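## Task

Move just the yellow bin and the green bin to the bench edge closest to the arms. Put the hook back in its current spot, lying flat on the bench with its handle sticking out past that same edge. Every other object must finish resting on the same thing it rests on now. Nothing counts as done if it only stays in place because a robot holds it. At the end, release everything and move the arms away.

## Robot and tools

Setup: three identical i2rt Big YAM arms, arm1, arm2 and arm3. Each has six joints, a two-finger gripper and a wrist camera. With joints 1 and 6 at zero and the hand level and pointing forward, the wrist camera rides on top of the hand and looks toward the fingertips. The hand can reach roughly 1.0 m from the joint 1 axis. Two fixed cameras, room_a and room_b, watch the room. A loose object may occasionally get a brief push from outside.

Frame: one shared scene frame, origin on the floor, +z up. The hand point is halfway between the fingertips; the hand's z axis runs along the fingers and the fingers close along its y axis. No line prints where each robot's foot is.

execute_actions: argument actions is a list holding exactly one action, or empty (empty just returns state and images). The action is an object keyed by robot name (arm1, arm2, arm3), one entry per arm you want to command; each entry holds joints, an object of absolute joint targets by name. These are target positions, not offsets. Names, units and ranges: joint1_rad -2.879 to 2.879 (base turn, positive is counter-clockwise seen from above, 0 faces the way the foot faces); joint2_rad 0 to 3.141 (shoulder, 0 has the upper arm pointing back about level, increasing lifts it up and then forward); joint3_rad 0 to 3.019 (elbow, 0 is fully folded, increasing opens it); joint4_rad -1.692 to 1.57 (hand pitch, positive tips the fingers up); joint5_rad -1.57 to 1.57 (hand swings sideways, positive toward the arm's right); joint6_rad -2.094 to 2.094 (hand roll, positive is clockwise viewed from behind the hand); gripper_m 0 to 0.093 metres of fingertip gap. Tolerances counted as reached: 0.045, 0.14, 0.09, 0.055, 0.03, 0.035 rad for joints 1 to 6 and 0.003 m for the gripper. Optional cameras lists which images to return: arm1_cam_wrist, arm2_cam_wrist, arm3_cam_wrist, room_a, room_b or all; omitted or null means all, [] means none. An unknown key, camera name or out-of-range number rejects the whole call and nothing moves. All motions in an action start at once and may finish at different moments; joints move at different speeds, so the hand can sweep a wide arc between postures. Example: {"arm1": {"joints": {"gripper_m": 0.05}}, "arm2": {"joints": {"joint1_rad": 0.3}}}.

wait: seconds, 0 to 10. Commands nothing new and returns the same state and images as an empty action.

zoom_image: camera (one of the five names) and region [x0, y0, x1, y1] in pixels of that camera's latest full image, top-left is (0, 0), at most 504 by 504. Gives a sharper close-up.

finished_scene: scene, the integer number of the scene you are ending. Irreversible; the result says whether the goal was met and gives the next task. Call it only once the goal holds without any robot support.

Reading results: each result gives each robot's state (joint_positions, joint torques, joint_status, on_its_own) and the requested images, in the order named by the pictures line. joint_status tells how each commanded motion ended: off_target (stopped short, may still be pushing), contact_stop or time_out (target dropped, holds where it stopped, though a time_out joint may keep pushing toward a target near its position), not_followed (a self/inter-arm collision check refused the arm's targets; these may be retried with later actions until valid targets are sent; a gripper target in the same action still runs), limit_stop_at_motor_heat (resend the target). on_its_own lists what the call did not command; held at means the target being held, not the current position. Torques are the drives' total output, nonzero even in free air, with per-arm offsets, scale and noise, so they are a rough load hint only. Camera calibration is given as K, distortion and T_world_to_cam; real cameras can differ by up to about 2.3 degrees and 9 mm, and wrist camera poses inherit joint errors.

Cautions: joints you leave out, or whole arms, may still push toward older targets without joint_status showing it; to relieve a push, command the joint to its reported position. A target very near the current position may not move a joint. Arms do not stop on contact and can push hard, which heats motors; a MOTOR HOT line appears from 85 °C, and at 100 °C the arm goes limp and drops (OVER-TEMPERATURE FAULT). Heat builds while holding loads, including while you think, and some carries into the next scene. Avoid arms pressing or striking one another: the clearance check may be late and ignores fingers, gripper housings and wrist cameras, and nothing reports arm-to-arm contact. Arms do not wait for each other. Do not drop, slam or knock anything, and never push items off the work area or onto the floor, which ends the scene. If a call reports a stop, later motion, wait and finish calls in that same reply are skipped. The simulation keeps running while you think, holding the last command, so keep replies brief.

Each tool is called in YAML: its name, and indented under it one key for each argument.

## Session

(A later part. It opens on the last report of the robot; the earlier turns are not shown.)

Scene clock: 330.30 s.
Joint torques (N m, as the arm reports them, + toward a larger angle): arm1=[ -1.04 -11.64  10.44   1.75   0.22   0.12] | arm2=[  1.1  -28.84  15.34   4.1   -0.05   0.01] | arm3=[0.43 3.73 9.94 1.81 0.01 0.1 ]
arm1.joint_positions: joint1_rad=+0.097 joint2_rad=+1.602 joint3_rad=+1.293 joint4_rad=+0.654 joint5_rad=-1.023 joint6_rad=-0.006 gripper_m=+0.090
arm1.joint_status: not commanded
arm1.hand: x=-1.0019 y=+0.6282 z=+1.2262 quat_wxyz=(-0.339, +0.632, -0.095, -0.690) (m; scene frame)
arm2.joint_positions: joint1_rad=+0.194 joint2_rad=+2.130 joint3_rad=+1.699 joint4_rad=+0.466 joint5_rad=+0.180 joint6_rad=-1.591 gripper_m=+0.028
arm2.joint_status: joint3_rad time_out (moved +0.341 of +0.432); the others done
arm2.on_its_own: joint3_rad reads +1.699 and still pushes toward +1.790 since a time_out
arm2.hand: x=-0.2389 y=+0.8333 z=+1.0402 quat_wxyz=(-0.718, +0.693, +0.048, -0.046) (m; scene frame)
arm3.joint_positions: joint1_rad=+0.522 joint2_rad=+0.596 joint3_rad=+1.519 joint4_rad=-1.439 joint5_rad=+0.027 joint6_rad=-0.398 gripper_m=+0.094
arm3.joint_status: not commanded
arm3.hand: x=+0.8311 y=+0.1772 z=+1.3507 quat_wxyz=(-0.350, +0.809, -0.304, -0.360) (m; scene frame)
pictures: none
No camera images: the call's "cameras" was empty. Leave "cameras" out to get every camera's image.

execute_actions:
  actions:
    - {"arm2":{"joints":{"joint1_rad":0.3,"joint5_rad":0.24,"joint2_rad":2.14,"joint3_rad":1.74}}}
  cameras: []

execute_actions:
  actions:
    - {"arm2":{"joints":{"joint1_rad":0.41,"joint5_rad":0.3,"joint2_rad":2.22,"joint4_rad":0.62}}}
  cameras: []

execute_actions:
  actions:
    - {"arm2":{"joints":{"joint1_rad":0.506,"joint5_rad":0.365,"joint2_rad":2.32,"joint4_rad":0.72}}}
  cameras: ["arm2_cam_wrist","room_a"]

Scene clock: 336.60 s.
Joint torques (N m, as the arm reports them, + toward a larger angle): arm1=[ -1.04 -11.75  10.39   1.75   0.24   0.14] | arm2=[  1.67 -27.47  11.6    4.04  -0.05   0.  ] | arm3=[0.52 3.8  9.96 1.8  0.01 0.1 ]
arm1.joint_positions: joint1_rad=+0.097 joint2_rad=+1.602 joint3_rad=+1.293 joint4_rad=+0.654 joint5_rad=-1.023 joint6_rad=-0.006 gripper_m=+0.090
arm1.joint_status: not commanded
arm1.hand: x=-1.0019 y=+0.6282 z=+1.2262 quat_wxyz=(-0.339, +0.632, -0.095, -0.690) (m; scene frame)
arm2.joint_positions: joint1_rad=+0.302 joint2_rad=+2.172 joint3_rad=+1.699 joint4_rad=+0.466 joint5_rad=+0.240 joint6_rad=-1.591 gripper_m=+0.028
arm2.joint_status: all done
arm2.hand: x=-0.3204 y=+0.8092 z=+1.0049 quat_wxyz=(-0.702, +0.706, +0.069, -0.059) (m; scene frame)
arm3.joint_positions: joint1_rad=+0.522 joint2_rad=+0.596 joint3_rad=+1.519 joint4_rad=-1.439 joint5_rad=+0.027 joint6_rad=-0.398 gripper_m=+0.094
arm3.joint_status: not commanded
arm3.hand: x=+0.8311 y=+0.1772 z=+1.3507 quat_wxyz=(-0.350, +0.809, -0.304, -0.360) (m; scene frame)
pictures: none
No camera images: the call's "cameras" was empty. Leave "cameras" out to get every camera's image.

Scene clock: 337.97 s.
Joint torques (N m, as the arm reports them, + toward a larger angle): arm1=[ -1.07 -11.69  10.37   1.78   0.23   0.11] | arm2=[  1.63 -28.87  11.26   4.89  -0.04   0.01] | arm3=[0.48 3.82 9.95 1.8  0.01 0.1 ]
arm1.joint_positions: joint1_rad=+0.097 joint2_rad=+1.602 joint3_rad=+1.293 joint4_rad=+0.654 joint5_rad=-1.023 joint6_rad=-0.006 gripper_m=+0.090
arm1.joint_status: not commanded
arm1.hand: x=-1.0019 y=+0.6282 z=+1.2262 quat_wxyz=(-0.339, +0.632, -0.095, -0.690) (m; scene frame)
arm2.joint_positions: joint1_rad=+0.412 joint2_rad=+2.262 joint3_rad=+1.699 joint4_rad=+0.570 joint5_rad=+0.300 joint6_rad=-1.591 gripper_m=+0.028
arm2.joint_status: all done
arm2.hand: x=-0.4011 y=+0.7775 z=+0.9544 quat_wxyz=(-0.705, +0.699, +0.084, -0.078) (m; scene frame)
arm3.joint_positions: joint1_rad=+0.522 joint2_rad=+0.596 joint3_rad=+1.519 joint4_rad=-1.439 joint5_rad=+0.027 joint6_rad=-0.398 gripper_m=+0.094
arm3.joint_status: not commanded
arm3.hand: x=+0.8311 y=+0.1772 z=+1.3507 quat_wxyz=(-0.350, +0.809, -0.304, -0.360) (m; scene frame)
pictures: none
No camera images: the call's "cameras" was empty. Leave "cameras" out to get every camera's image.

Scene clock: 339.30 s.
Joint torques (N m, as the arm reports them, + toward a larger angle): arm1=[ -1.2  -11.58  10.36   1.77   0.23   0.12] | arm2=[  1.32 -29.4   10.73   4.74  -0.03   0.  ] | arm3=[0.5  3.85 9.94 1.78 0.01 0.09]
arm1.joint_positions: joint1_rad=+0.097 joint2_rad=+1.602 joint3_rad=+1.293 joint4_rad=+0.654 joint5_rad=-1.023 joint6_rad=-0.006 gripper_m=+0.090
arm1.joint_status: not commanded
arm1.hand: x=-1.0019 y=+0.6282 z=+1.2262 quat_wxyz=(-0.339, +0.632, -0.095, -0.690) (m; scene frame)
arm2.joint_positions: joint1_rad=+0.510 joint2_rad=+2.365 joint3_rad=+1.699 joint4_rad=+0.673 joint5_rad=+0.365 joint6_rad=-1.591 gripper_m=+0.028
arm2.joint_status: all done
arm2.hand: x=-0.4667 y=+0.7387 z=+0.8914 quat_wxyz=(-0.704, +0.698, +0.096, -0.090) (m; scene frame)
arm3.joint_positions: joint1_rad=+0.522 joint2_rad=+0.596 joint3_rad=+1.519 joint4_rad=-1.439 joint5_rad=+0.027 joint6_rad=-0.398 gripper_m=+0.094
arm3.joint_status: not commanded
arm3.hand: x=+0.8311 y=+0.1772 z=+1.3507 quat_wxyz=(-0.350, +0.809, -0.304, -0.360) (m; scene frame)
pictures: arm2_cam_wrist, room_a
camera_calibration (this result's frames):
arm2_cam_wrist: T_world_to_cam=[[-0.00499815, -0.00145067, 0.999986, -0.893585], [0.936634, -0.350284, 0.00417335, 0.702809], [0.350273, 0.936643, 0.00310951, -0.412329], [0, 0, 0, 1]] pos_world=[-0.518314, 0.631091, 0.891922]
Images, in order (width x height): arm2_cam_wrist 896x504, room_a 896x504.

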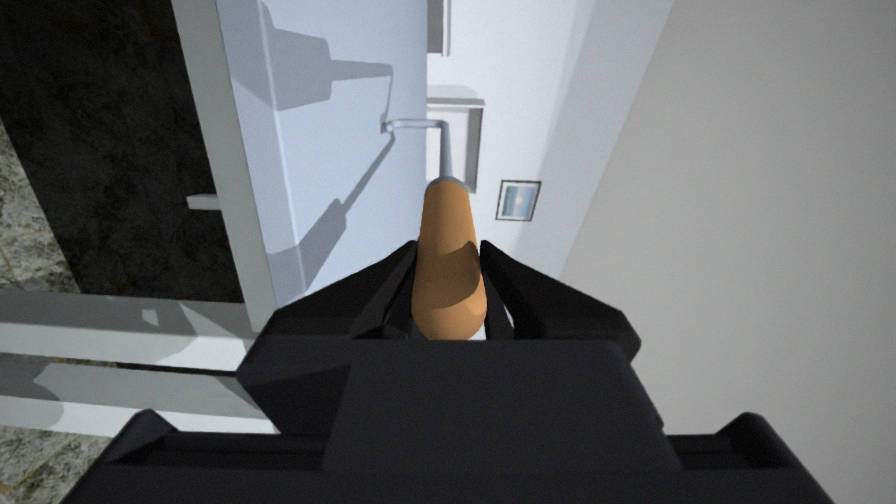

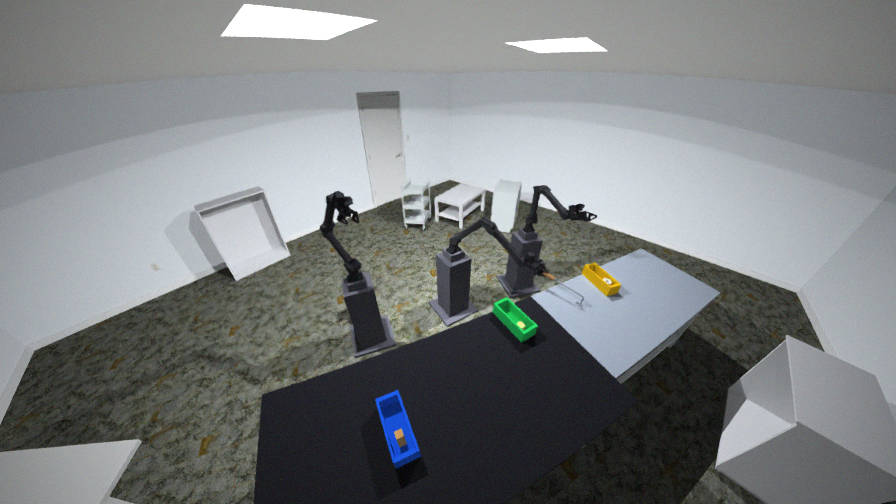

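Lay down in stages.

execute_actions:
  actions:
    - {"arm2":{"joints":{"joint2_rad":2.39,"joint4_rad":0.8,"joint6_rad":-1.0}}}
  cameras: []

execute_actions:
  actions:
    - {"arm2":{"joints":{"joint2_rad":2.44,"joint6_rad":-0.5}}}
  cameras: []

execute_actions:
  actions:
    - {"arm2":{"joints":{"joint2_rad":2.48,"joint6_rad":0}}}
  cameras: ["arm2_cam_wrist"]

Scene clock: 345.13 s.
Joint torques (N m, as the arm reports them, + toward a larger angle): arm1=[ -1.09 -11.57  10.34   1.8    0.23   0.12] | arm2=[  1.46 -27.61  10.47   4.42  -0.09   0.16] | arm3=[0.56 3.78 9.95 1.79 0.01 0.1 ]
arm1.joint_positions: joint1_rad=+0.097 joint2_rad=+1.602 joint3_rad=+1.293 joint4_rad=+0.654 joint5_rad=-1.023 joint6_rad=-0.006 gripper_m=+0.090
arm1.joint_status: not commanded
arm1.hand: x=-1.0019 y=+0.6282 z=+1.2262 quat_wxyz=(-0.339, +0.632, -0.095, -0.690) (m; scene frame)
arm2.joint_positions: joint1_rad=+0.510 joint2_rad=+2.412 joint3_rad=+1.699 joint4_rad=+0.760 joint5_rad=+0.366 joint6_rad=-1.007 gripper_m=+0.028
arm2.joint_status: all done
arm2.hand: x=-0.4653 y=+0.7374 z=+0.8714 quat_wxyz=(-0.658, +0.682, -0.113, -0.298) (m; scene frame)
arm3.joint_positions: joint1_rad=+0.522 joint2_rad=+0.596 joint3_rad=+1.519 joint4_rad=-1.439 joint5_rad=+0.027 joint6_rad=-0.398 gripper_m=+0.094
arm3.joint_status: not commanded
arm3.hand: x=+0.8311 y=+0.1772 z=+1.3507 quat_wxyz=(-0.350, +0.809, -0.304, -0.360) (m; scene frame)
pictures: none
No camera images: the call's "cameras" was empty. Leave "cameras" out to get every camera's image.

Scene clock: 346.63 s.
Joint torques (N m, as the arm reports them, + toward a larger angle): arm1=[ -1.04 -11.6   10.41   1.78   0.24   0.12] | arm2=[  1.48 -26.44  10.29   3.55  -0.24   0.11] | arm3=[0.46 3.79 9.95 1.79 0.01 0.1 ]
arm1.joint_positions: joint1_rad=+0.097 joint2_rad=+1.602 joint3_rad=+1.293 joint4_rad=+0.654 joint5_rad=-1.023 joint6_rad=-0.006 gripper_m=+0.090
arm1.joint_status: not commanded
arm1.hand: x=-1.0019 y=+0.6282 z=+1.2262 quat_wxyz=(-0.339, +0.632, -0.095, -0.690) (m; scene frame)
arm2.joint_positions: joint1_rad=+0.509 joint2_rad=+2.444 joint3_rad=+1.699 joint4_rad=+0.778 joint5_rad=+0.370 joint6_rad=-0.506 gripper_m=+0.028
arm2.joint_status: all done
arm2.hand: x=-0.4630 y=+0.7367 z=+0.8483 quat_wxyz=(-0.562, +0.637, -0.280, -0.447) (m; scene frame)
arm3.joint_positions: joint1_rad=+0.522 joint2_rad=+0.596 joint3_rad=+1.519 joint4_rad=-1.439 joint5_rad=+0.027 joint6_rad=-0.398 gripper_m=+0.094
arm3.joint_status: not commanded
arm3.hand: x=+0.8311 y=+0.1772 z=+1.3507 quat_wxyz=(-0.350, +0.809, -0.304, -0.360) (m; scene frame)
pictures: none
No camera images: the call's "cameras" was empty. Leave "cameras" out to get every camera's image.

Scene clock: 348.03 s.
Joint torques (N m, as the arm reports them, + toward a larger angle): arm1=[ -1.1  -11.71  10.42   1.78   0.23   0.11] | arm2=[  1.53 -26.07  10.07   3.17  -0.27   0.11] | arm3=[0.52 3.88 9.94 1.8  0.02 0.09]
arm1.joint_positions: joint1_rad=+0.097 joint2_rad=+1.602 joint3_rad=+1.293 joint4_rad=+0.654 joint5_rad=-1.023 joint6_rad=-0.006 gripper_m=+0.090
arm1.joint_status: not commanded
arm1.hand: x=-1.0019 y=+0.6282 z=+1.2262 quat_wxyz=(-0.339, +0.632, -0.095, -0.690) (m; scene frame)
arm2.joint_positions: joint1_rad=+0.508 joint2_rad=+2.481 joint3_rad=+1.699 joint4_rad=+0.784 joint5_rad=+0.371 joint6_rad=-0.010 gripper_m=+0.028
arm2.joint_status: all done
arm2.hand: x=-0.4606 y=+0.7349 z=+0.8185 quat_wxyz=(-0.433, +0.559, -0.432, -0.560) (m; scene frame)
arm3.joint_positions: joint1_rad=+0.522 joint2_rad=+0.596 joint3_rad=+1.519 joint4_rad=-1.439 joint5_rad=+0.027 joint6_rad=-0.398 gripper_m=+0.094
arm3.joint_status: not commanded
arm3.hand: x=+0.8311 y=+0.1772 z=+1.3507 quat_wxyz=(-0.350, +0.809, -0.304, -0.360) (m; scene frame)
pictures: arm2_cam_wrist
camera_calibration (this result's frames):
arm2_cam_wrist: T_world_to_cam=[[0.965522, 0.260299, -0.00330815, 0.255254], [0.148541, -0.561326, -0.814155, 1.15792], [-0.213781, 0.785594, -0.580638, -0.0817319], [0, 0, 0, 1]] pos_world=[-0.435925, 0.647739, 0.896119]
Images, in order (width x height): arm2_cam_wrist 896x504.

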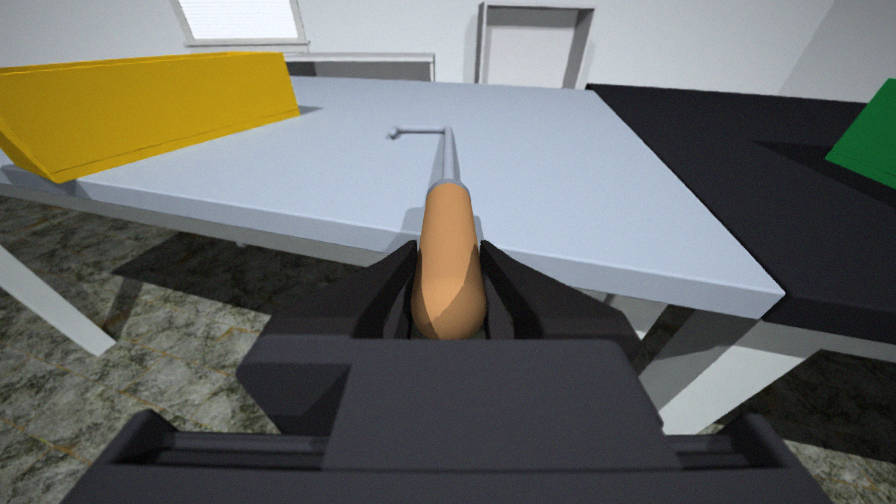

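execute_actions:
  actions:
    - {"arm2":{"joints":{"joint2_rad":2.5}}}
  cameras: []

execute_actions:
  actions:
    - {"arm2":{"joints":{"gripper_m":0.09}}}
  cameras: []

execute_actions:
  actions:
    - {"arm2":{"joints":{"joint2_rad":2.2}}}
  cameras: []

execute_actions:
  actions:
    - {"arm2":{"joints":{"joint1_rad":-0.1,"joint2_rad":1.2,"joint3_rad":0.8,"joint4_rad":0,"joint5_rad":0}}}
  cameras: []

execute_actions:
  actions:
    - {"arm1":{"joints":{"joint1_rad":-0.56,"joint2_rad":2.3,"joint3_rad":2.03,"joint4_rad":0.64,"joint5_rad":-1.02}}}
  cameras: []

execute_actions:
  actions:
    - {"arm1":{"joints":{"joint2_rad":2.58}}}
  cameras: ["arm1_cam_wrist"]

Scene clock: 356.53 s.
Joint torques (N m, as the arm reports them, + toward a larger angle): arm1=[ -1.1  -11.56  10.41   1.78   0.23   0.12] | arm2=[  1.67 -25.58  10.09   3.12  -0.24   0.09] | arm3=[0.48 3.86 9.94 1.8  0.01 0.1 ]
arm1.joint_positions: joint1_rad=+0.097 joint2_rad=+1.602 joint3_rad=+1.293 joint4_rad=+0.654 joint5_rad=-1.023 joint6_rad=-0.006 gripper_m=+0.090
arm1.joint_status: not commanded
arm1.hand: x=-1.0019 y=+0.6282 z=+1.2262 quat_wxyz=(-0.339, +0.632, -0.095, -0.690) (m; scene frame)
arm2.joint_positions: joint1_rad=+0.508 joint2_rad=+2.491 joint3_rad=+1.699 joint4_rad=+0.786 joint5_rad=+0.370 joint6_rad=-0.008 gripper_m=+0.028
arm2.joint_status: all done
arm2.hand: x=-0.4603 y=+0.7341 z=+0.8104 quat_wxyz=(-0.431, +0.562, -0.433, -0.558) (m; scene frame)
arm3.joint_positions: joint1_rad=+0.522 joint2_rad=+0.596 joint3_rad=+1.519 joint4_rad=-1.439 joint5_rad=+0.027 joint6_rad=-0.398 gripper_m=+0.094
arm3.joint_status: not commanded
arm3.hand: x=+0.8311 y=+0.1772 z=+1.3507 quat_wxyz=(-0.350, +0.809, -0.304, -0.360) (m; scene frame)
pictures: none
No camera images: the call's "cameras" was empty. Leave "cameras" out to get every camera's image.

Scene clock: 357.23 s.
Joint torques (N m, as the arm reports them, + toward a larger angle): arm1=[ -1.1  -11.63  10.4    1.8    0.23   0.12] | arm2=[  1.81 -25.32   9.97   3.07  -0.14   0.07] | arm3=[0.46 3.8  9.96 1.8  0.01 0.1 ]
arm1.joint_positions: joint1_rad=+0.097 joint2_rad=+1.602 joint3_rad=+1.293 joint4_rad=+0.654 joint5_rad=-1.023 joint6_rad=-0.006 gripper_m=+0.090
arm1.joint_status: not commanded
arm1.hand: x=-1.0019 y=+0.6282 z=+1.2262 quat_wxyz=(-0.339, +0.632, -0.095, -0.690) (m; scene frame)
arm2.joint_positions: joint1_rad=+0.508 joint2_rad=+2.491 joint3_rad=+1.699 joint4_rad=+0.788 joint5_rad=+0.367 joint6_rad=-0.007 gripper_m=+0.090
arm2.joint_status: all done
arm2.hand: x=-0.4608 y=+0.7341 z=+0.8110 quat_wxyz=(-0.430, +0.561, -0.432, -0.559) (m; scene frame)
arm3.joint_positions: joint1_rad=+0.522 joint2_rad=+0.596 joint3_rad=+1.519 joint4_rad=-1.439 joint5_rad=+0.027 joint6_rad=-0.398 gripper_m=+0.094
arm3.joint_status: not commanded
arm3.hand: x=+0.8311 y=+0.1772 z=+1.3507 quat_wxyz=(-0.350, +0.809, -0.304, -0.360) (m; scene frame)
pictures: none
No camera images: the call's "cameras" was empty. Leave "cameras" out to get every camera's image.

Scene clock: 358.80 s.
Joint torques (N m, as the arm reports them, + toward a larger angle): arm1=[ -1.19 -11.53  10.37   1.74   0.23   0.12] | arm2=[  1.67 -24.2    9.05   2.07  -0.2    0.08] | arm3=[0.49 3.8  9.97 1.79 0.01 0.1 ]
arm1.joint_positions: joint1_rad=+0.097 joint2_rad=+1.602 joint3_rad=+1.293 joint4_rad=+0.654 joint5_rad=-1.023 joint6_rad=-0.006 gripper_m=+0.090
arm1.joint_status: not commanded
arm1.hand: x=-1.0019 y=+0.6282 z=+1.2262 quat_wxyz=(-0.339, +0.632, -0.095, -0.690) (m; scene frame)
arm2.joint_positions: joint1_rad=+0.508 joint2_rad=+2.193 joint3_rad=+1.734 joint4_rad=+0.802 joint5_rad=+0.367 joint6_rad=-0.007 gripper_m=+0.090
arm2.joint_status: all done
arm2.hand: x=-0.4549 y=+0.7297 z=+1.0861 quat_wxyz=(-0.460, +0.435, -0.391, -0.668) (m; scene frame)
arm3.joint_positions: joint1_rad=+0.522 joint2_rad=+0.596 joint3_rad=+1.519 joint4_rad=-1.439 joint5_rad=+0.027 joint6_rad=-0.398 gripper_m=+0.094
arm3.joint_status: not commanded
arm3.hand: x=+0.8311 y=+0.1772 z=+1.3507 quat_wxyz=(-0.350, +0.809, -0.304, -0.360) (m; scene frame)
pictures: none
No camera images: the call's "cameras" was empty. Leave "cameras" out to get every camera's image.

Scene clock: 360.33 s.
Joint torques (N m, as the arm reports them, + toward a larger angle): arm1=[ -1.07 -11.68  10.37   1.82   0.23   0.12] | arm2=[ 1.93 -9.61  8.99  2.23 -0.11  0.05] | arm3=[0.44 3.74 9.94 1.81 0.01 0.09]
arm1.joint_positions: joint1_rad=+0.097 joint2_rad=+1.602 joint3_rad=+1.293 joint4_rad=+0.654 joint5_rad=-1.023 joint6_rad=-0.006 gripper_m=+0.090
arm1.joint_status: not commanded
arm1.hand: x=-1.0019 y=+0.6282 z=+1.2262 quat_wxyz=(-0.339, +0.632, -0.095, -0.690) (m; scene frame)
arm2.joint_positions: joint1_rad=-0.104 joint2_rad=+1.201 joint3_rad=+0.799 joint4_rad=+0.005 joint5_rad=+0.002 joint6_rad=-0.004 gripper_m=+0.090
arm2.joint_status: all done
arm2.hand: x=-0.0079 y=+0.5222 z=+1.0379 quat_wxyz=(-0.387, +0.593, -0.585, -0.395) (m; scene frame)
arm3.joint_positions: joint1_rad=+0.522 joint2_rad=+0.596 joint3_rad=+1.519 joint4_rad=-1.439 joint5_rad=+0.027 joint6_rad=-0.398 gripper_m=+0.094
arm3.joint_status: not commanded
arm3.hand: x=+0.8311 y=+0.1772 z=+1.3507 quat_wxyz=(-0.350, +0.809, -0.304, -0.360) (m; scene frame)
pictures: none
No camera images: the call's "cameras" was empty. Leave "cameras" out to get every camera's image.

Scene clock: 362.30 s.
Joint torques (N m, as the arm reports them, + toward a larger angle): arm1=[ -1.53 -20.21  13.75   1.17   0.06   0.12] | arm2=[ 1.98 -9.71  9.05  2.29 -0.12  0.04] | arm3=[0.48 3.8  9.94 1.79 0.01 0.1 ]
arm1.joint_positions: joint1_rad=-0.554 joint2_rad=+2.310 joint3_rad=+1.985 joint4_rad=+0.648 joint5_rad=-1.018 joint6_rad=-0.006 gripper_m=+0.090
arm1.joint_status: all done
arm1.hand: x=-0.4505 y=+0.7244 z=+1.0739 quat_wxyz=(-0.536, +0.566, -0.303, -0.548) (m; scene frame)
arm2.joint_positions: joint1_rad=-0.104 joint2_rad=+1.201 joint3_rad=+0.799 joint4_rad=+0.005 joint5_rad=+0.002 joint6_rad=-0.004 gripper_m=+0.090
arm2.joint_status: not commanded
arm2.hand: x=-0.0079 y=+0.5222 z=+1.0379 quat_wxyz=(-0.387, +0.593, -0.585, -0.395) (m; scene frame)
arm3.joint_positions: joint1_rad=+0.522 joint2_rad=+0.596 joint3_rad=+1.519 joint4_rad=-1.439 joint5_rad=+0.027 joint6_rad=-0.398 gripper_m=+0.094
arm3.joint_status: not commanded
arm3.hand: x=+0.8311 y=+0.1772 z=+1.3507 quat_wxyz=(-0.350, +0.809, -0.304, -0.360) (m; scene frame)
pictures: none
No camera images: the call's "cameras" was empty. Leave "cameras" out to get every camera's image.

Scene clock: 363.77 s.
Joint torques (N m, as the arm reports them, + toward a larger angle): arm1=[ -1.62 -20.51  11.52   1.56  -0.09   0.1 ] | arm2=[ 1.94 -9.59  9.    2.27 -0.11  0.03] | arm3=[0.49 3.84 9.94 1.81 0.01 0.1 ]
arm1.joint_positions: joint1_rad=-0.554 joint2_rad=+2.582 joint3_rad=+1.999 joint4_rad=+0.644 joint5_rad=-1.018 joint6_rad=-0.006 gripper_m=+0.090
arm1.joint_status: all done
arm1.hand: x=-0.4400 y=+0.7386 z=+0.8529 quat_wxyz=(-0.449, +0.566, -0.399, -0.564) (m; scene frame)
arm2.joint_positions: joint1_rad=-0.104 joint2_rad=+1.201 joint3_rad=+0.799 joint4_rad=+0.005 joint5_rad=+0.002 joint6_rad=-0.004 gripper_m=+0.090
arm2.joint_status: not commanded
arm2.hand: x=-0.0079 y=+0.5222 z=+1.0379 quat_wxyz=(-0.387, +0.593, -0.585, -0.395) (m; scene frame)
arm3.joint_positions: joint1_rad=+0.522 joint2_rad=+0.596 joint3_rad=+1.519 joint4_rad=-1.439 joint5_rad=+0.027 joint6_rad=-0.398 gripper_m=+0.094
arm3.joint_status: not commanded
arm3.hand: x=+0.8311 y=+0.1772 z=+1.3507 quat_wxyz=(-0.350, +0.809, -0.304, -0.360) (m; scene frame)
pictures: arm1_cam_wrist
camera_calibration (this result's frames):
arm1_cam_wrist: T_world_to_cam=[[0.956077, 0.285674, 0.0656308, 0.154031], [0.214034, -0.527424, -0.8222, 1.18581], [-0.200266, 0.800134, -0.565402, -0.0752401], [0, 0, 0, 1]] pos_world=[-0.416137, 0.641624, 0.922322]
Images, in order (width x height): arm1_cam_wrist 896x504.

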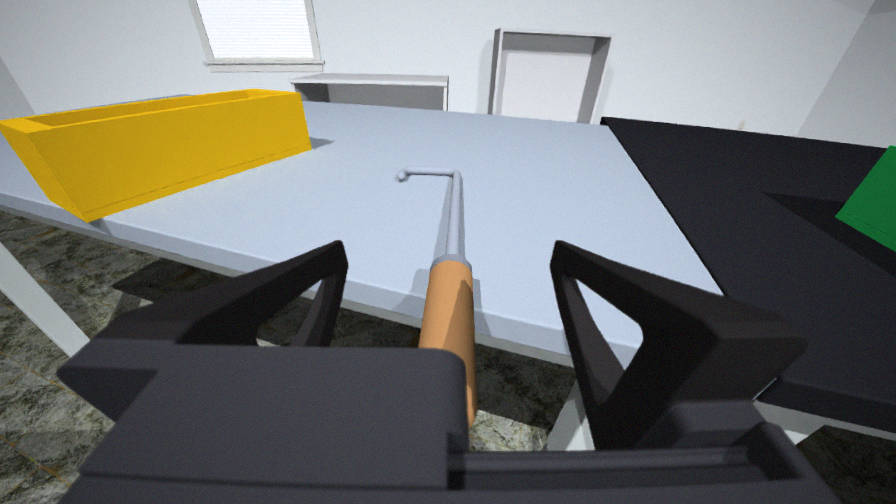

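execute_actions:
  actions:
    - {"arm1":{"joints":{"joint2_rad":2.645,"joint5_rad":-1.0}}}
  cameras: ["arm1_cam_wrist"]

Scene clock: 367.83 s.
Joint torques (N m, as the arm reports them, + toward a larger angle): arm1=[ -1.78 -21.    11.22   1.56   0.05   0.09] | arm2=[ 1.94 -9.56  9.05  2.2  -0.11  0.04] | arm3=[0.46 3.79 9.95 1.78 0.01 0.1 ]
arm1.joint_positions: joint1_rad=-0.554 joint2_rad=+2.651 joint3_rad=+1.999 joint4_rad=+0.644 joint5_rad=-1.003 joint6_rad=-0.006 gripper_m=+0.090
arm1.joint_status: all done
arm1.hand: x=-0.4418 y=+0.7353 z=+0.7951 quat_wxyz=(-0.429, +0.561, -0.428, -0.564) (m; scene frame)
arm2.joint_positions: joint1_rad=-0.104 joint2_rad=+1.201 joint3_rad=+0.799 joint4_rad=+0.005 joint5_rad=+0.002 joint6_rad=-0.004 gripper_m=+0.090
arm2.joint_status: not commanded
arm2.hand: x=-0.0079 y=+0.5222 z=+1.0379 quat_wxyz=(-0.387, +0.593, -0.585, -0.395) (m; scene frame)
arm3.joint_positions: joint1_rad=+0.522 joint2_rad=+0.596 joint3_rad=+1.519 joint4_rad=-1.439 joint5_rad=+0.027 joint6_rad=-0.398 gripper_m=+0.094
arm3.joint_status: not commanded
arm3.hand: x=+0.8311 y=+0.1772 z=+1.3507 quat_wxyz=(-0.350, +0.809, -0.304, -0.360) (m; scene frame)
pictures: arm1_cam_wrist
camera_calibration (this result's frames):
arm1_cam_wrist: T_world_to_cam=[[0.961774, 0.273765, 0.00655135, 0.21865], [0.168184, -0.571634, -0.803087, 1.13395], [-0.216112, 0.77349, -0.595826, -0.0689084], [0, 0, 0, 1]] pos_world=[-0.415896, 0.641646, 0.868171]
Images, in order (width x height): arm1_cam_wrist 896x504.

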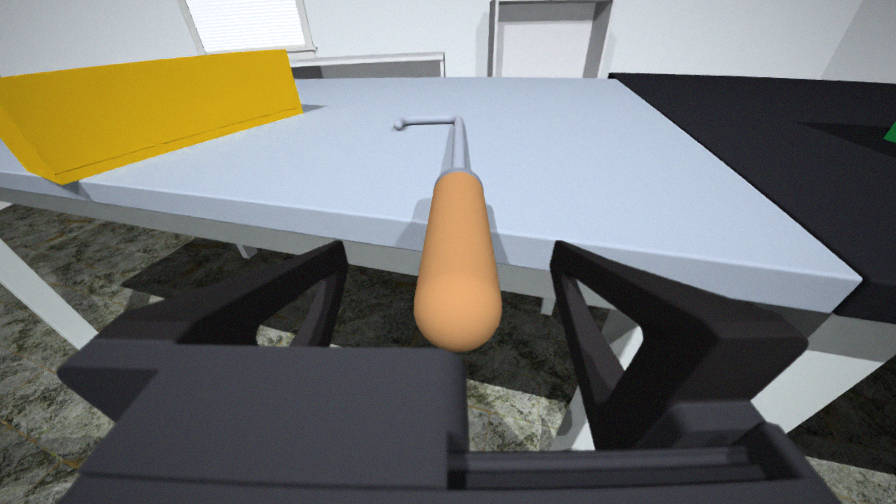

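Too low; raise ~0.012.

execute_actions:
  actions:
    - {"arm1":{"joints":{"joint2_rad":2.615}}}
  cameras: ["arm1_cam_wrist"]

Scene clock: 370.70 s.
Joint torques (N m, as the arm reports them, + toward a larger angle): arm1=[ -1.81 -21.66  11.31   1.65   0.06   0.09] | arm2=[ 2.06 -9.61  9.05  2.25 -0.12  0.05] | arm3=[0.48 3.79 9.95 1.8  0.01 0.09]
arm1.joint_positions: joint1_rad=-0.554 joint2_rad=+2.631 joint3_rad=+1.999 joint4_rad=+0.644 joint5_rad=-1.003 joint6_rad=-0.006 gripper_m=+0.090
arm1.joint_status: all done
arm1.hand: x=-0.4403 y=+0.7368 z=+0.8120 quat_wxyz=(-0.436, +0.561, -0.421, -0.563) (m; scene frame)
arm2.joint_positions: joint1_rad=-0.104 joint2_rad=+1.201 joint3_rad=+0.799 joint4_rad=+0.005 joint5_rad=+0.002 joint6_rad=-0.004 gripper_m=+0.090
arm2.joint_status: not commanded
arm2.hand: x=-0.0079 y=+0.5222 z=+1.0379 quat_wxyz=(-0.387, +0.593, -0.585, -0.395) (m; scene frame)
arm3.joint_positions: joint1_rad=+0.522 joint2_rad=+0.596 joint3_rad=+1.519 joint4_rad=-1.439 joint5_rad=+0.027 joint6_rad=-0.398 gripper_m=+0.094
arm3.joint_status: not commanded
arm3.hand: x=+0.8311 y=+0.1772 z=+1.3507 quat_wxyz=(-0.350, +0.809, -0.304, -0.360) (m; scene frame)
pictures: arm1_cam_wrist
camera_calibration (this result's frames):
arm1_cam_wrist: T_world_to_cam=[[0.961613, 0.273386, 0.0236925, 0.202983], [0.179023, -0.55957, -0.809217, 1.149], [-0.207971, 0.782395, -0.587032, -0.0697435], [0, 0, 0, 1]] pos_world=[-0.415393, 0.642017, 0.884036]
Images, in order (width x height): arm1_cam_wrist 896x504.

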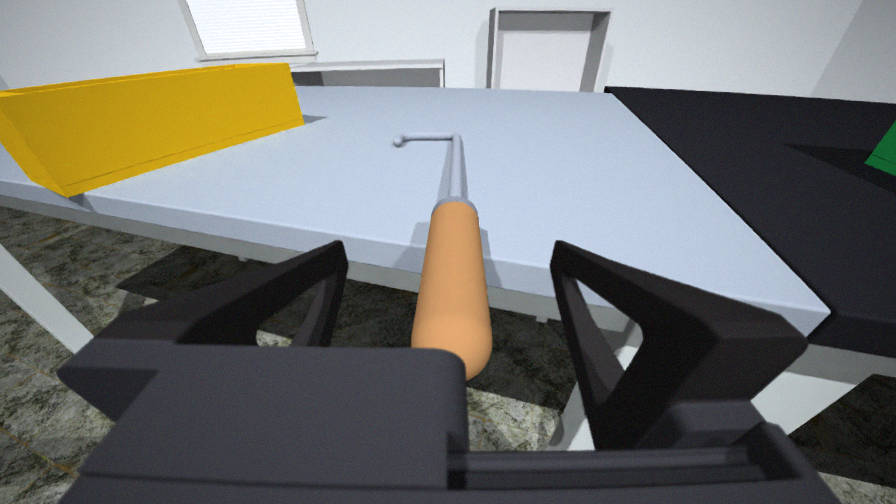

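execute_actions:
  actions:
    - {"arm1":{"joints":{"joint2_rad":2.645}}}
  cameras: ["arm1_cam_wrist"]

Scene clock: 374.83 s.
Joint torques (N m, as the arm reports them, + toward a larger angle): arm1=[ -1.87 -19.47  11.29   1.61   0.07   0.08] | arm2=[ 1.94 -9.46  9.04  2.23 -0.12  0.04] | arm3=[0.48 3.82 9.95 1.82 0.01 0.1 ]
arm1.joint_positions: joint1_rad=-0.554 joint2_rad=+2.631 joint3_rad=+1.999 joint4_rad=+0.644 joint5_rad=-1.003 joint6_rad=-0.006 gripper_m=+0.090
arm1.joint_status: all done
arm1.hand: x=-0.4403 y=+0.7368 z=+0.8120 quat_wxyz=(-0.436, +0.561, -0.421, -0.563) (m; scene frame)
arm2.joint_positions: joint1_rad=-0.104 joint2_rad=+1.201 joint3_rad=+0.799 joint4_rad=+0.005 joint5_rad=+0.002 joint6_rad=-0.004 gripper_m=+0.090
arm2.joint_status: not commanded
arm2.hand: x=-0.0079 y=+0.5222 z=+1.0379 quat_wxyz=(-0.387, +0.593, -0.585, -0.395) (m; scene frame)
arm3.joint_positions: joint1_rad=+0.522 joint2_rad=+0.596 joint3_rad=+1.519 joint4_rad=-1.439 joint5_rad=+0.027 joint6_rad=-0.398 gripper_m=+0.094
arm3.joint_status: not commanded
arm3.hand: x=+0.8311 y=+0.1772 z=+1.3507 quat_wxyz=(-0.350, +0.809, -0.304, -0.360) (m; scene frame)
pictures: arm1_cam_wrist
camera_calibration (this result's frames):
arm1_cam_wrist: T_world_to_cam=[[0.961613, 0.273386, 0.0236925, 0.202983], [0.179023, -0.55957, -0.809217, 1.149], [-0.207971, 0.782395, -0.587032, -0.0697435], [0, 0, 0, 1]] pos_world=[-0.415393, 0.642017, 0.884036]
Images, in order (width x height): arm1_cam_wrist 896x504.

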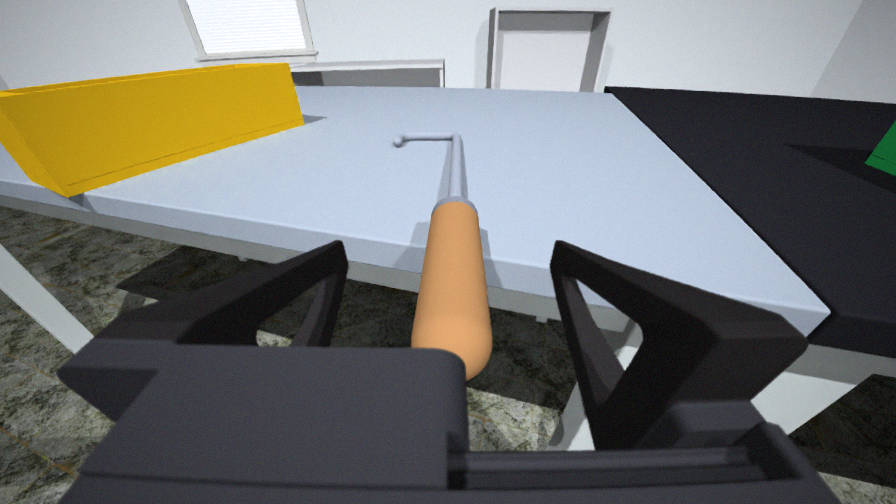

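execute_actions:
  actions:
    - {"arm1":{"joints":{"joint2_rad":2.655}}}
  cameras: ["arm1_cam_wrist"]

Scene clock: 379.33 s.
Joint torques (N m, as the arm reports them, + toward a larger angle): arm1=[ -1.64 -19.82  11.17   1.59   0.06   0.09] | arm2=[ 2.05 -9.66  9.06  2.25 -0.1   0.04] | arm3=[0.47 3.83 9.94 1.79 0.01 0.1 ]
arm1.joint_positions: joint1_rad=-0.554 joint2_rad=+2.645 joint3_rad=+1.999 joint4_rad=+0.644 joint5_rad=-1.003 joint6_rad=-0.006 gripper_m=+0.090
arm1.joint_status: all done
arm1.hand: x=-0.4413 y=+0.7358 z=+0.8005 quat_wxyz=(-0.431, +0.561, -0.426, -0.564) (m; scene frame)
arm2.joint_positions: joint1_rad=-0.104 joint2_rad=+1.201 joint3_rad=+0.799 joint4_rad=+0.005 joint5_rad=+0.002 joint6_rad=-0.004 gripper_m=+0.090
arm2.joint_status: not commanded
arm2.hand: x=-0.0079 y=+0.5222 z=+1.0379 quat_wxyz=(-0.387, +0.593, -0.585, -0.395) (m; scene frame)
arm3.joint_positions: joint1_rad=+0.522 joint2_rad=+0.596 joint3_rad=+1.519 joint4_rad=-1.439 joint5_rad=+0.027 joint6_rad=-0.398 gripper_m=+0.094
arm3.joint_status: not commanded
arm3.hand: x=+0.8311 y=+0.1772 z=+1.3507 quat_wxyz=(-0.350, +0.809, -0.304, -0.360) (m; scene frame)
pictures: arm1_cam_wrist
camera_calibration (this result's frames):
arm1_cam_wrist: T_world_to_cam=[[0.961748, 0.273671, 0.0120503, 0.213646], [0.171651, -0.567774, -0.805089, 1.1388], [-0.213488, 0.776361, -0.593032, -0.0691409], [0, 0, 0, 1]] pos_world=[-0.415711, 0.641791, 0.873258]
Images, in order (width x height): arm1_cam_wrist 896x504.

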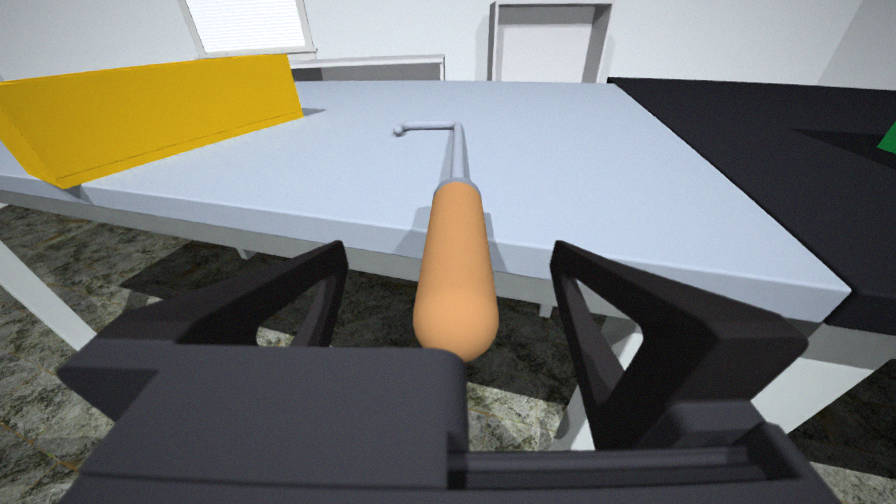

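Close enough (collar 183, bend 125).

execute_actions:
  actions:
    - {"arm1":{"joints":{"gripper_m":0.0}}}
  cameras: []

execute_actions:
  actions:
    - {"arm1":{"joints":{"joint2_rad":2.59,"joint6_rad":-0.5}}}
  cameras: []

execute_actions:
  actions:
    - {"arm1":{"joints":{"joint2_rad":2.55,"joint6_rad":-1.0}}}
  cameras: []

execute_actions:
  actions:
    - {"arm1":{"joints":{"joint2_rad":2.52,"joint6_rad":-1.6}}}
  cameras: ["arm1_cam_wrist"]

Scene clock: 385.27 s.
Joint torques (N m, as the arm reports them, + toward a larger angle): arm1=[ -1.65 -19.79  11.22   1.58  -0.13   0.08] | arm2=[ 2.15 -9.61  9.05  2.2  -0.12  0.04] | arm3=[0.5  3.81 9.94 1.79 0.01 0.1 ]
arm1.joint_positions: joint1_rad=-0.554 joint2_rad=+2.645 joint3_rad=+1.999 joint4_rad=+0.644 joint5_rad=-0.998 joint6_rad=-0.006 gripper_m=+0.028
arm1.joint_status: gripper_m off_target (ended at +0.028, target +0.000)
arm1.hand: x=-0.4404 y=+0.7360 z=+0.8005 quat_wxyz=(-0.433, +0.560, -0.427, -0.563) (m; scene frame)
arm2.joint_positions: joint1_rad=-0.104 joint2_rad=+1.201 joint3_rad=+0.799 joint4_rad=+0.005 joint5_rad=+0.002 joint6_rad=-0.004 gripper_m=+0.090
arm2.joint_status: not commanded
arm2.hand: x=-0.0079 y=+0.5222 z=+1.0379 quat_wxyz=(-0.387, +0.593, -0.585, -0.395) (m; scene frame)
arm3.joint_positions: joint1_rad=+0.522 joint2_rad=+0.596 joint3_rad=+1.519 joint4_rad=-1.439 joint5_rad=+0.027 joint6_rad=-0.398 gripper_m=+0.094
arm3.joint_status: not commanded
arm3.hand: x=+0.8311 y=+0.1772 z=+1.3507 quat_wxyz=(-0.350, +0.809, -0.304, -0.360) (m; scene frame)
pictures: none
No camera images: the call's "cameras" was empty. Leave "cameras" out to get every camera's image.

Scene clock: 386.77 s.
Joint torques (N m, as the arm reports them, + toward a larger angle): arm1=[ -1.65 -22.88  11.27   1.56   0.18  -0.27] | arm2=[ 2.13 -9.69  9.04  2.24 -0.11  0.04] | arm3=[0.52 3.83 9.96 1.8  0.02 0.1 ]
arm1.joint_positions: joint1_rad=-0.554 joint2_rad=+2.624 joint3_rad=+1.999 joint4_rad=+0.644 joint5_rad=-1.007 joint6_rad=-0.472 gripper_m=+0.028
arm1.joint_status: all done
arm1.hand: x=-0.4404 y=+0.7370 z=+0.8178 quat_wxyz=(-0.556, +0.643, -0.277, -0.448) (m; scene frame)
arm2.joint_positions: joint1_rad=-0.104 joint2_rad=+1.201 joint3_rad=+0.799 joint4_rad=+0.005 joint5_rad=+0.002 joint6_rad=-0.004 gripper_m=+0.090
arm2.joint_status: not commanded
arm2.hand: x=-0.0079 y=+0.5222 z=+1.0379 quat_wxyz=(-0.387, +0.593, -0.585, -0.395) (m; scene frame)
arm3.joint_positions: joint1_rad=+0.522 joint2_rad=+0.596 joint3_rad=+1.519 joint4_rad=-1.439 joint5_rad=+0.027 joint6_rad=-0.398 gripper_m=+0.094
arm3.joint_status: not commanded
arm3.hand: x=+0.8311 y=+0.1772 z=+1.3507 quat_wxyz=(-0.350, +0.809, -0.304, -0.360) (m; scene frame)
pictures: none
No camera images: the call's "cameras" was empty. Leave "cameras" out to get every camera's image.

Scene clock: 388.27 s.
Joint torques (N m, as the arm reports them, + toward a larger angle): arm1=[ -1.81 -23.65  11.45   1.68   0.14  -0.14] | arm2=[ 2.08 -9.51  9.05  2.25 -0.12  0.03] | arm3=[0.44 3.78 9.94 1.83 0.01 0.09]
arm1.joint_positions: joint1_rad=-0.554 joint2_rad=+2.593 joint3_rad=+1.999 joint4_rad=+0.639 joint5_rad=-1.005 joint6_rad=-0.980 gripper_m=+0.028
arm1.joint_status: all done
arm1.hand: x=-0.4383 y=+0.7388 z=+0.8436 quat_wxyz=(-0.659, +0.688, -0.098, -0.288) (m; scene frame)
arm2.joint_positions: joint1_rad=-0.104 joint2_rad=+1.201 joint3_rad=+0.799 joint4_rad=+0.005 joint5_rad=+0.002 joint6_rad=-0.004 gripper_m=+0.090
arm2.joint_status: not commanded
arm2.hand: x=-0.0079 y=+0.5222 z=+1.0379 quat_wxyz=(-0.387, +0.593, -0.585, -0.395) (m; scene frame)
arm3.joint_positions: joint1_rad=+0.522 joint2_rad=+0.596 joint3_rad=+1.519 joint4_rad=-1.439 joint5_rad=+0.027 joint6_rad=-0.398 gripper_m=+0.094
arm3.joint_status: not commanded
arm3.hand: x=+0.8311 y=+0.1772 z=+1.3507 quat_wxyz=(-0.350, +0.809, -0.304, -0.360) (m; scene frame)
pictures: none
No camera images: the call's "cameras" was empty. Leave "cameras" out to get every camera's image.

Scene clock: 389.87 s.
Joint torques (N m, as the arm reports them, + toward a larger angle): arm1=[ -1.54 -24.53  11.54   1.98   0.01  -0.04] | arm2=[ 1.88 -9.63  9.06  2.17 -0.1   0.04] | arm3=[0.43 3.84 9.91 1.81 0.01 0.1 ]
arm1.joint_positions: joint1_rad=-0.554 joint2_rad=+2.577 joint3_rad=+1.999 joint4_rad=+0.632 joint5_rad=-1.001 joint6_rad=-1.586 gripper_m=+0.028
arm1.joint_status: all done
arm1.hand: x=-0.4367 y=+0.7395 z=+0.8559 quat_wxyz=(-0.717, +0.684, +0.113, -0.074) (m; scene frame)
arm2.joint_positions: joint1_rad=-0.104 joint2_rad=+1.201 joint3_rad=+0.799 joint4_rad=+0.005 joint5_rad=+0.002 joint6_rad=-0.004 gripper_m=+0.090
arm2.joint_status: not commanded
arm2.hand: x=-0.0079 y=+0.5222 z=+1.0379 quat_wxyz=(-0.387, +0.593, -0.585, -0.395) (m; scene frame)
arm3.joint_positions: joint1_rad=+0.522 joint2_rad=+0.596 joint3_rad=+1.519 joint4_rad=-1.439 joint5_rad=+0.027 joint6_rad=-0.398 gripper_m=+0.094
arm3.joint_status: not commanded
arm3.hand: x=+0.8311 y=+0.1772 z=+1.3507 quat_wxyz=(-0.350, +0.809, -0.304, -0.360) (m; scene frame)
pictures: arm1_cam_wrist
camera_calibration (this result's frames):
arm1_cam_wrist: T_world_to_cam=[[-0.0579672, -0.0458047, 0.997267, -0.844745], [0.928546, -0.369367, 0.0370076, 0.647761], [0.366663, 0.928154, 0.0639429, -0.459348], [0, 0, 0, 1]] pos_world=[-0.482018, 0.626915, 0.847836]
Images, in order (width x height): arm1_cam_wrist 896x504.

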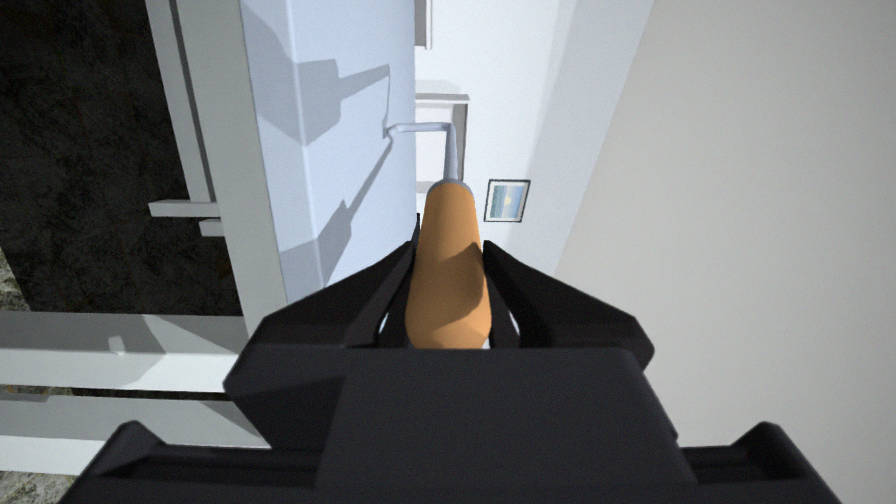

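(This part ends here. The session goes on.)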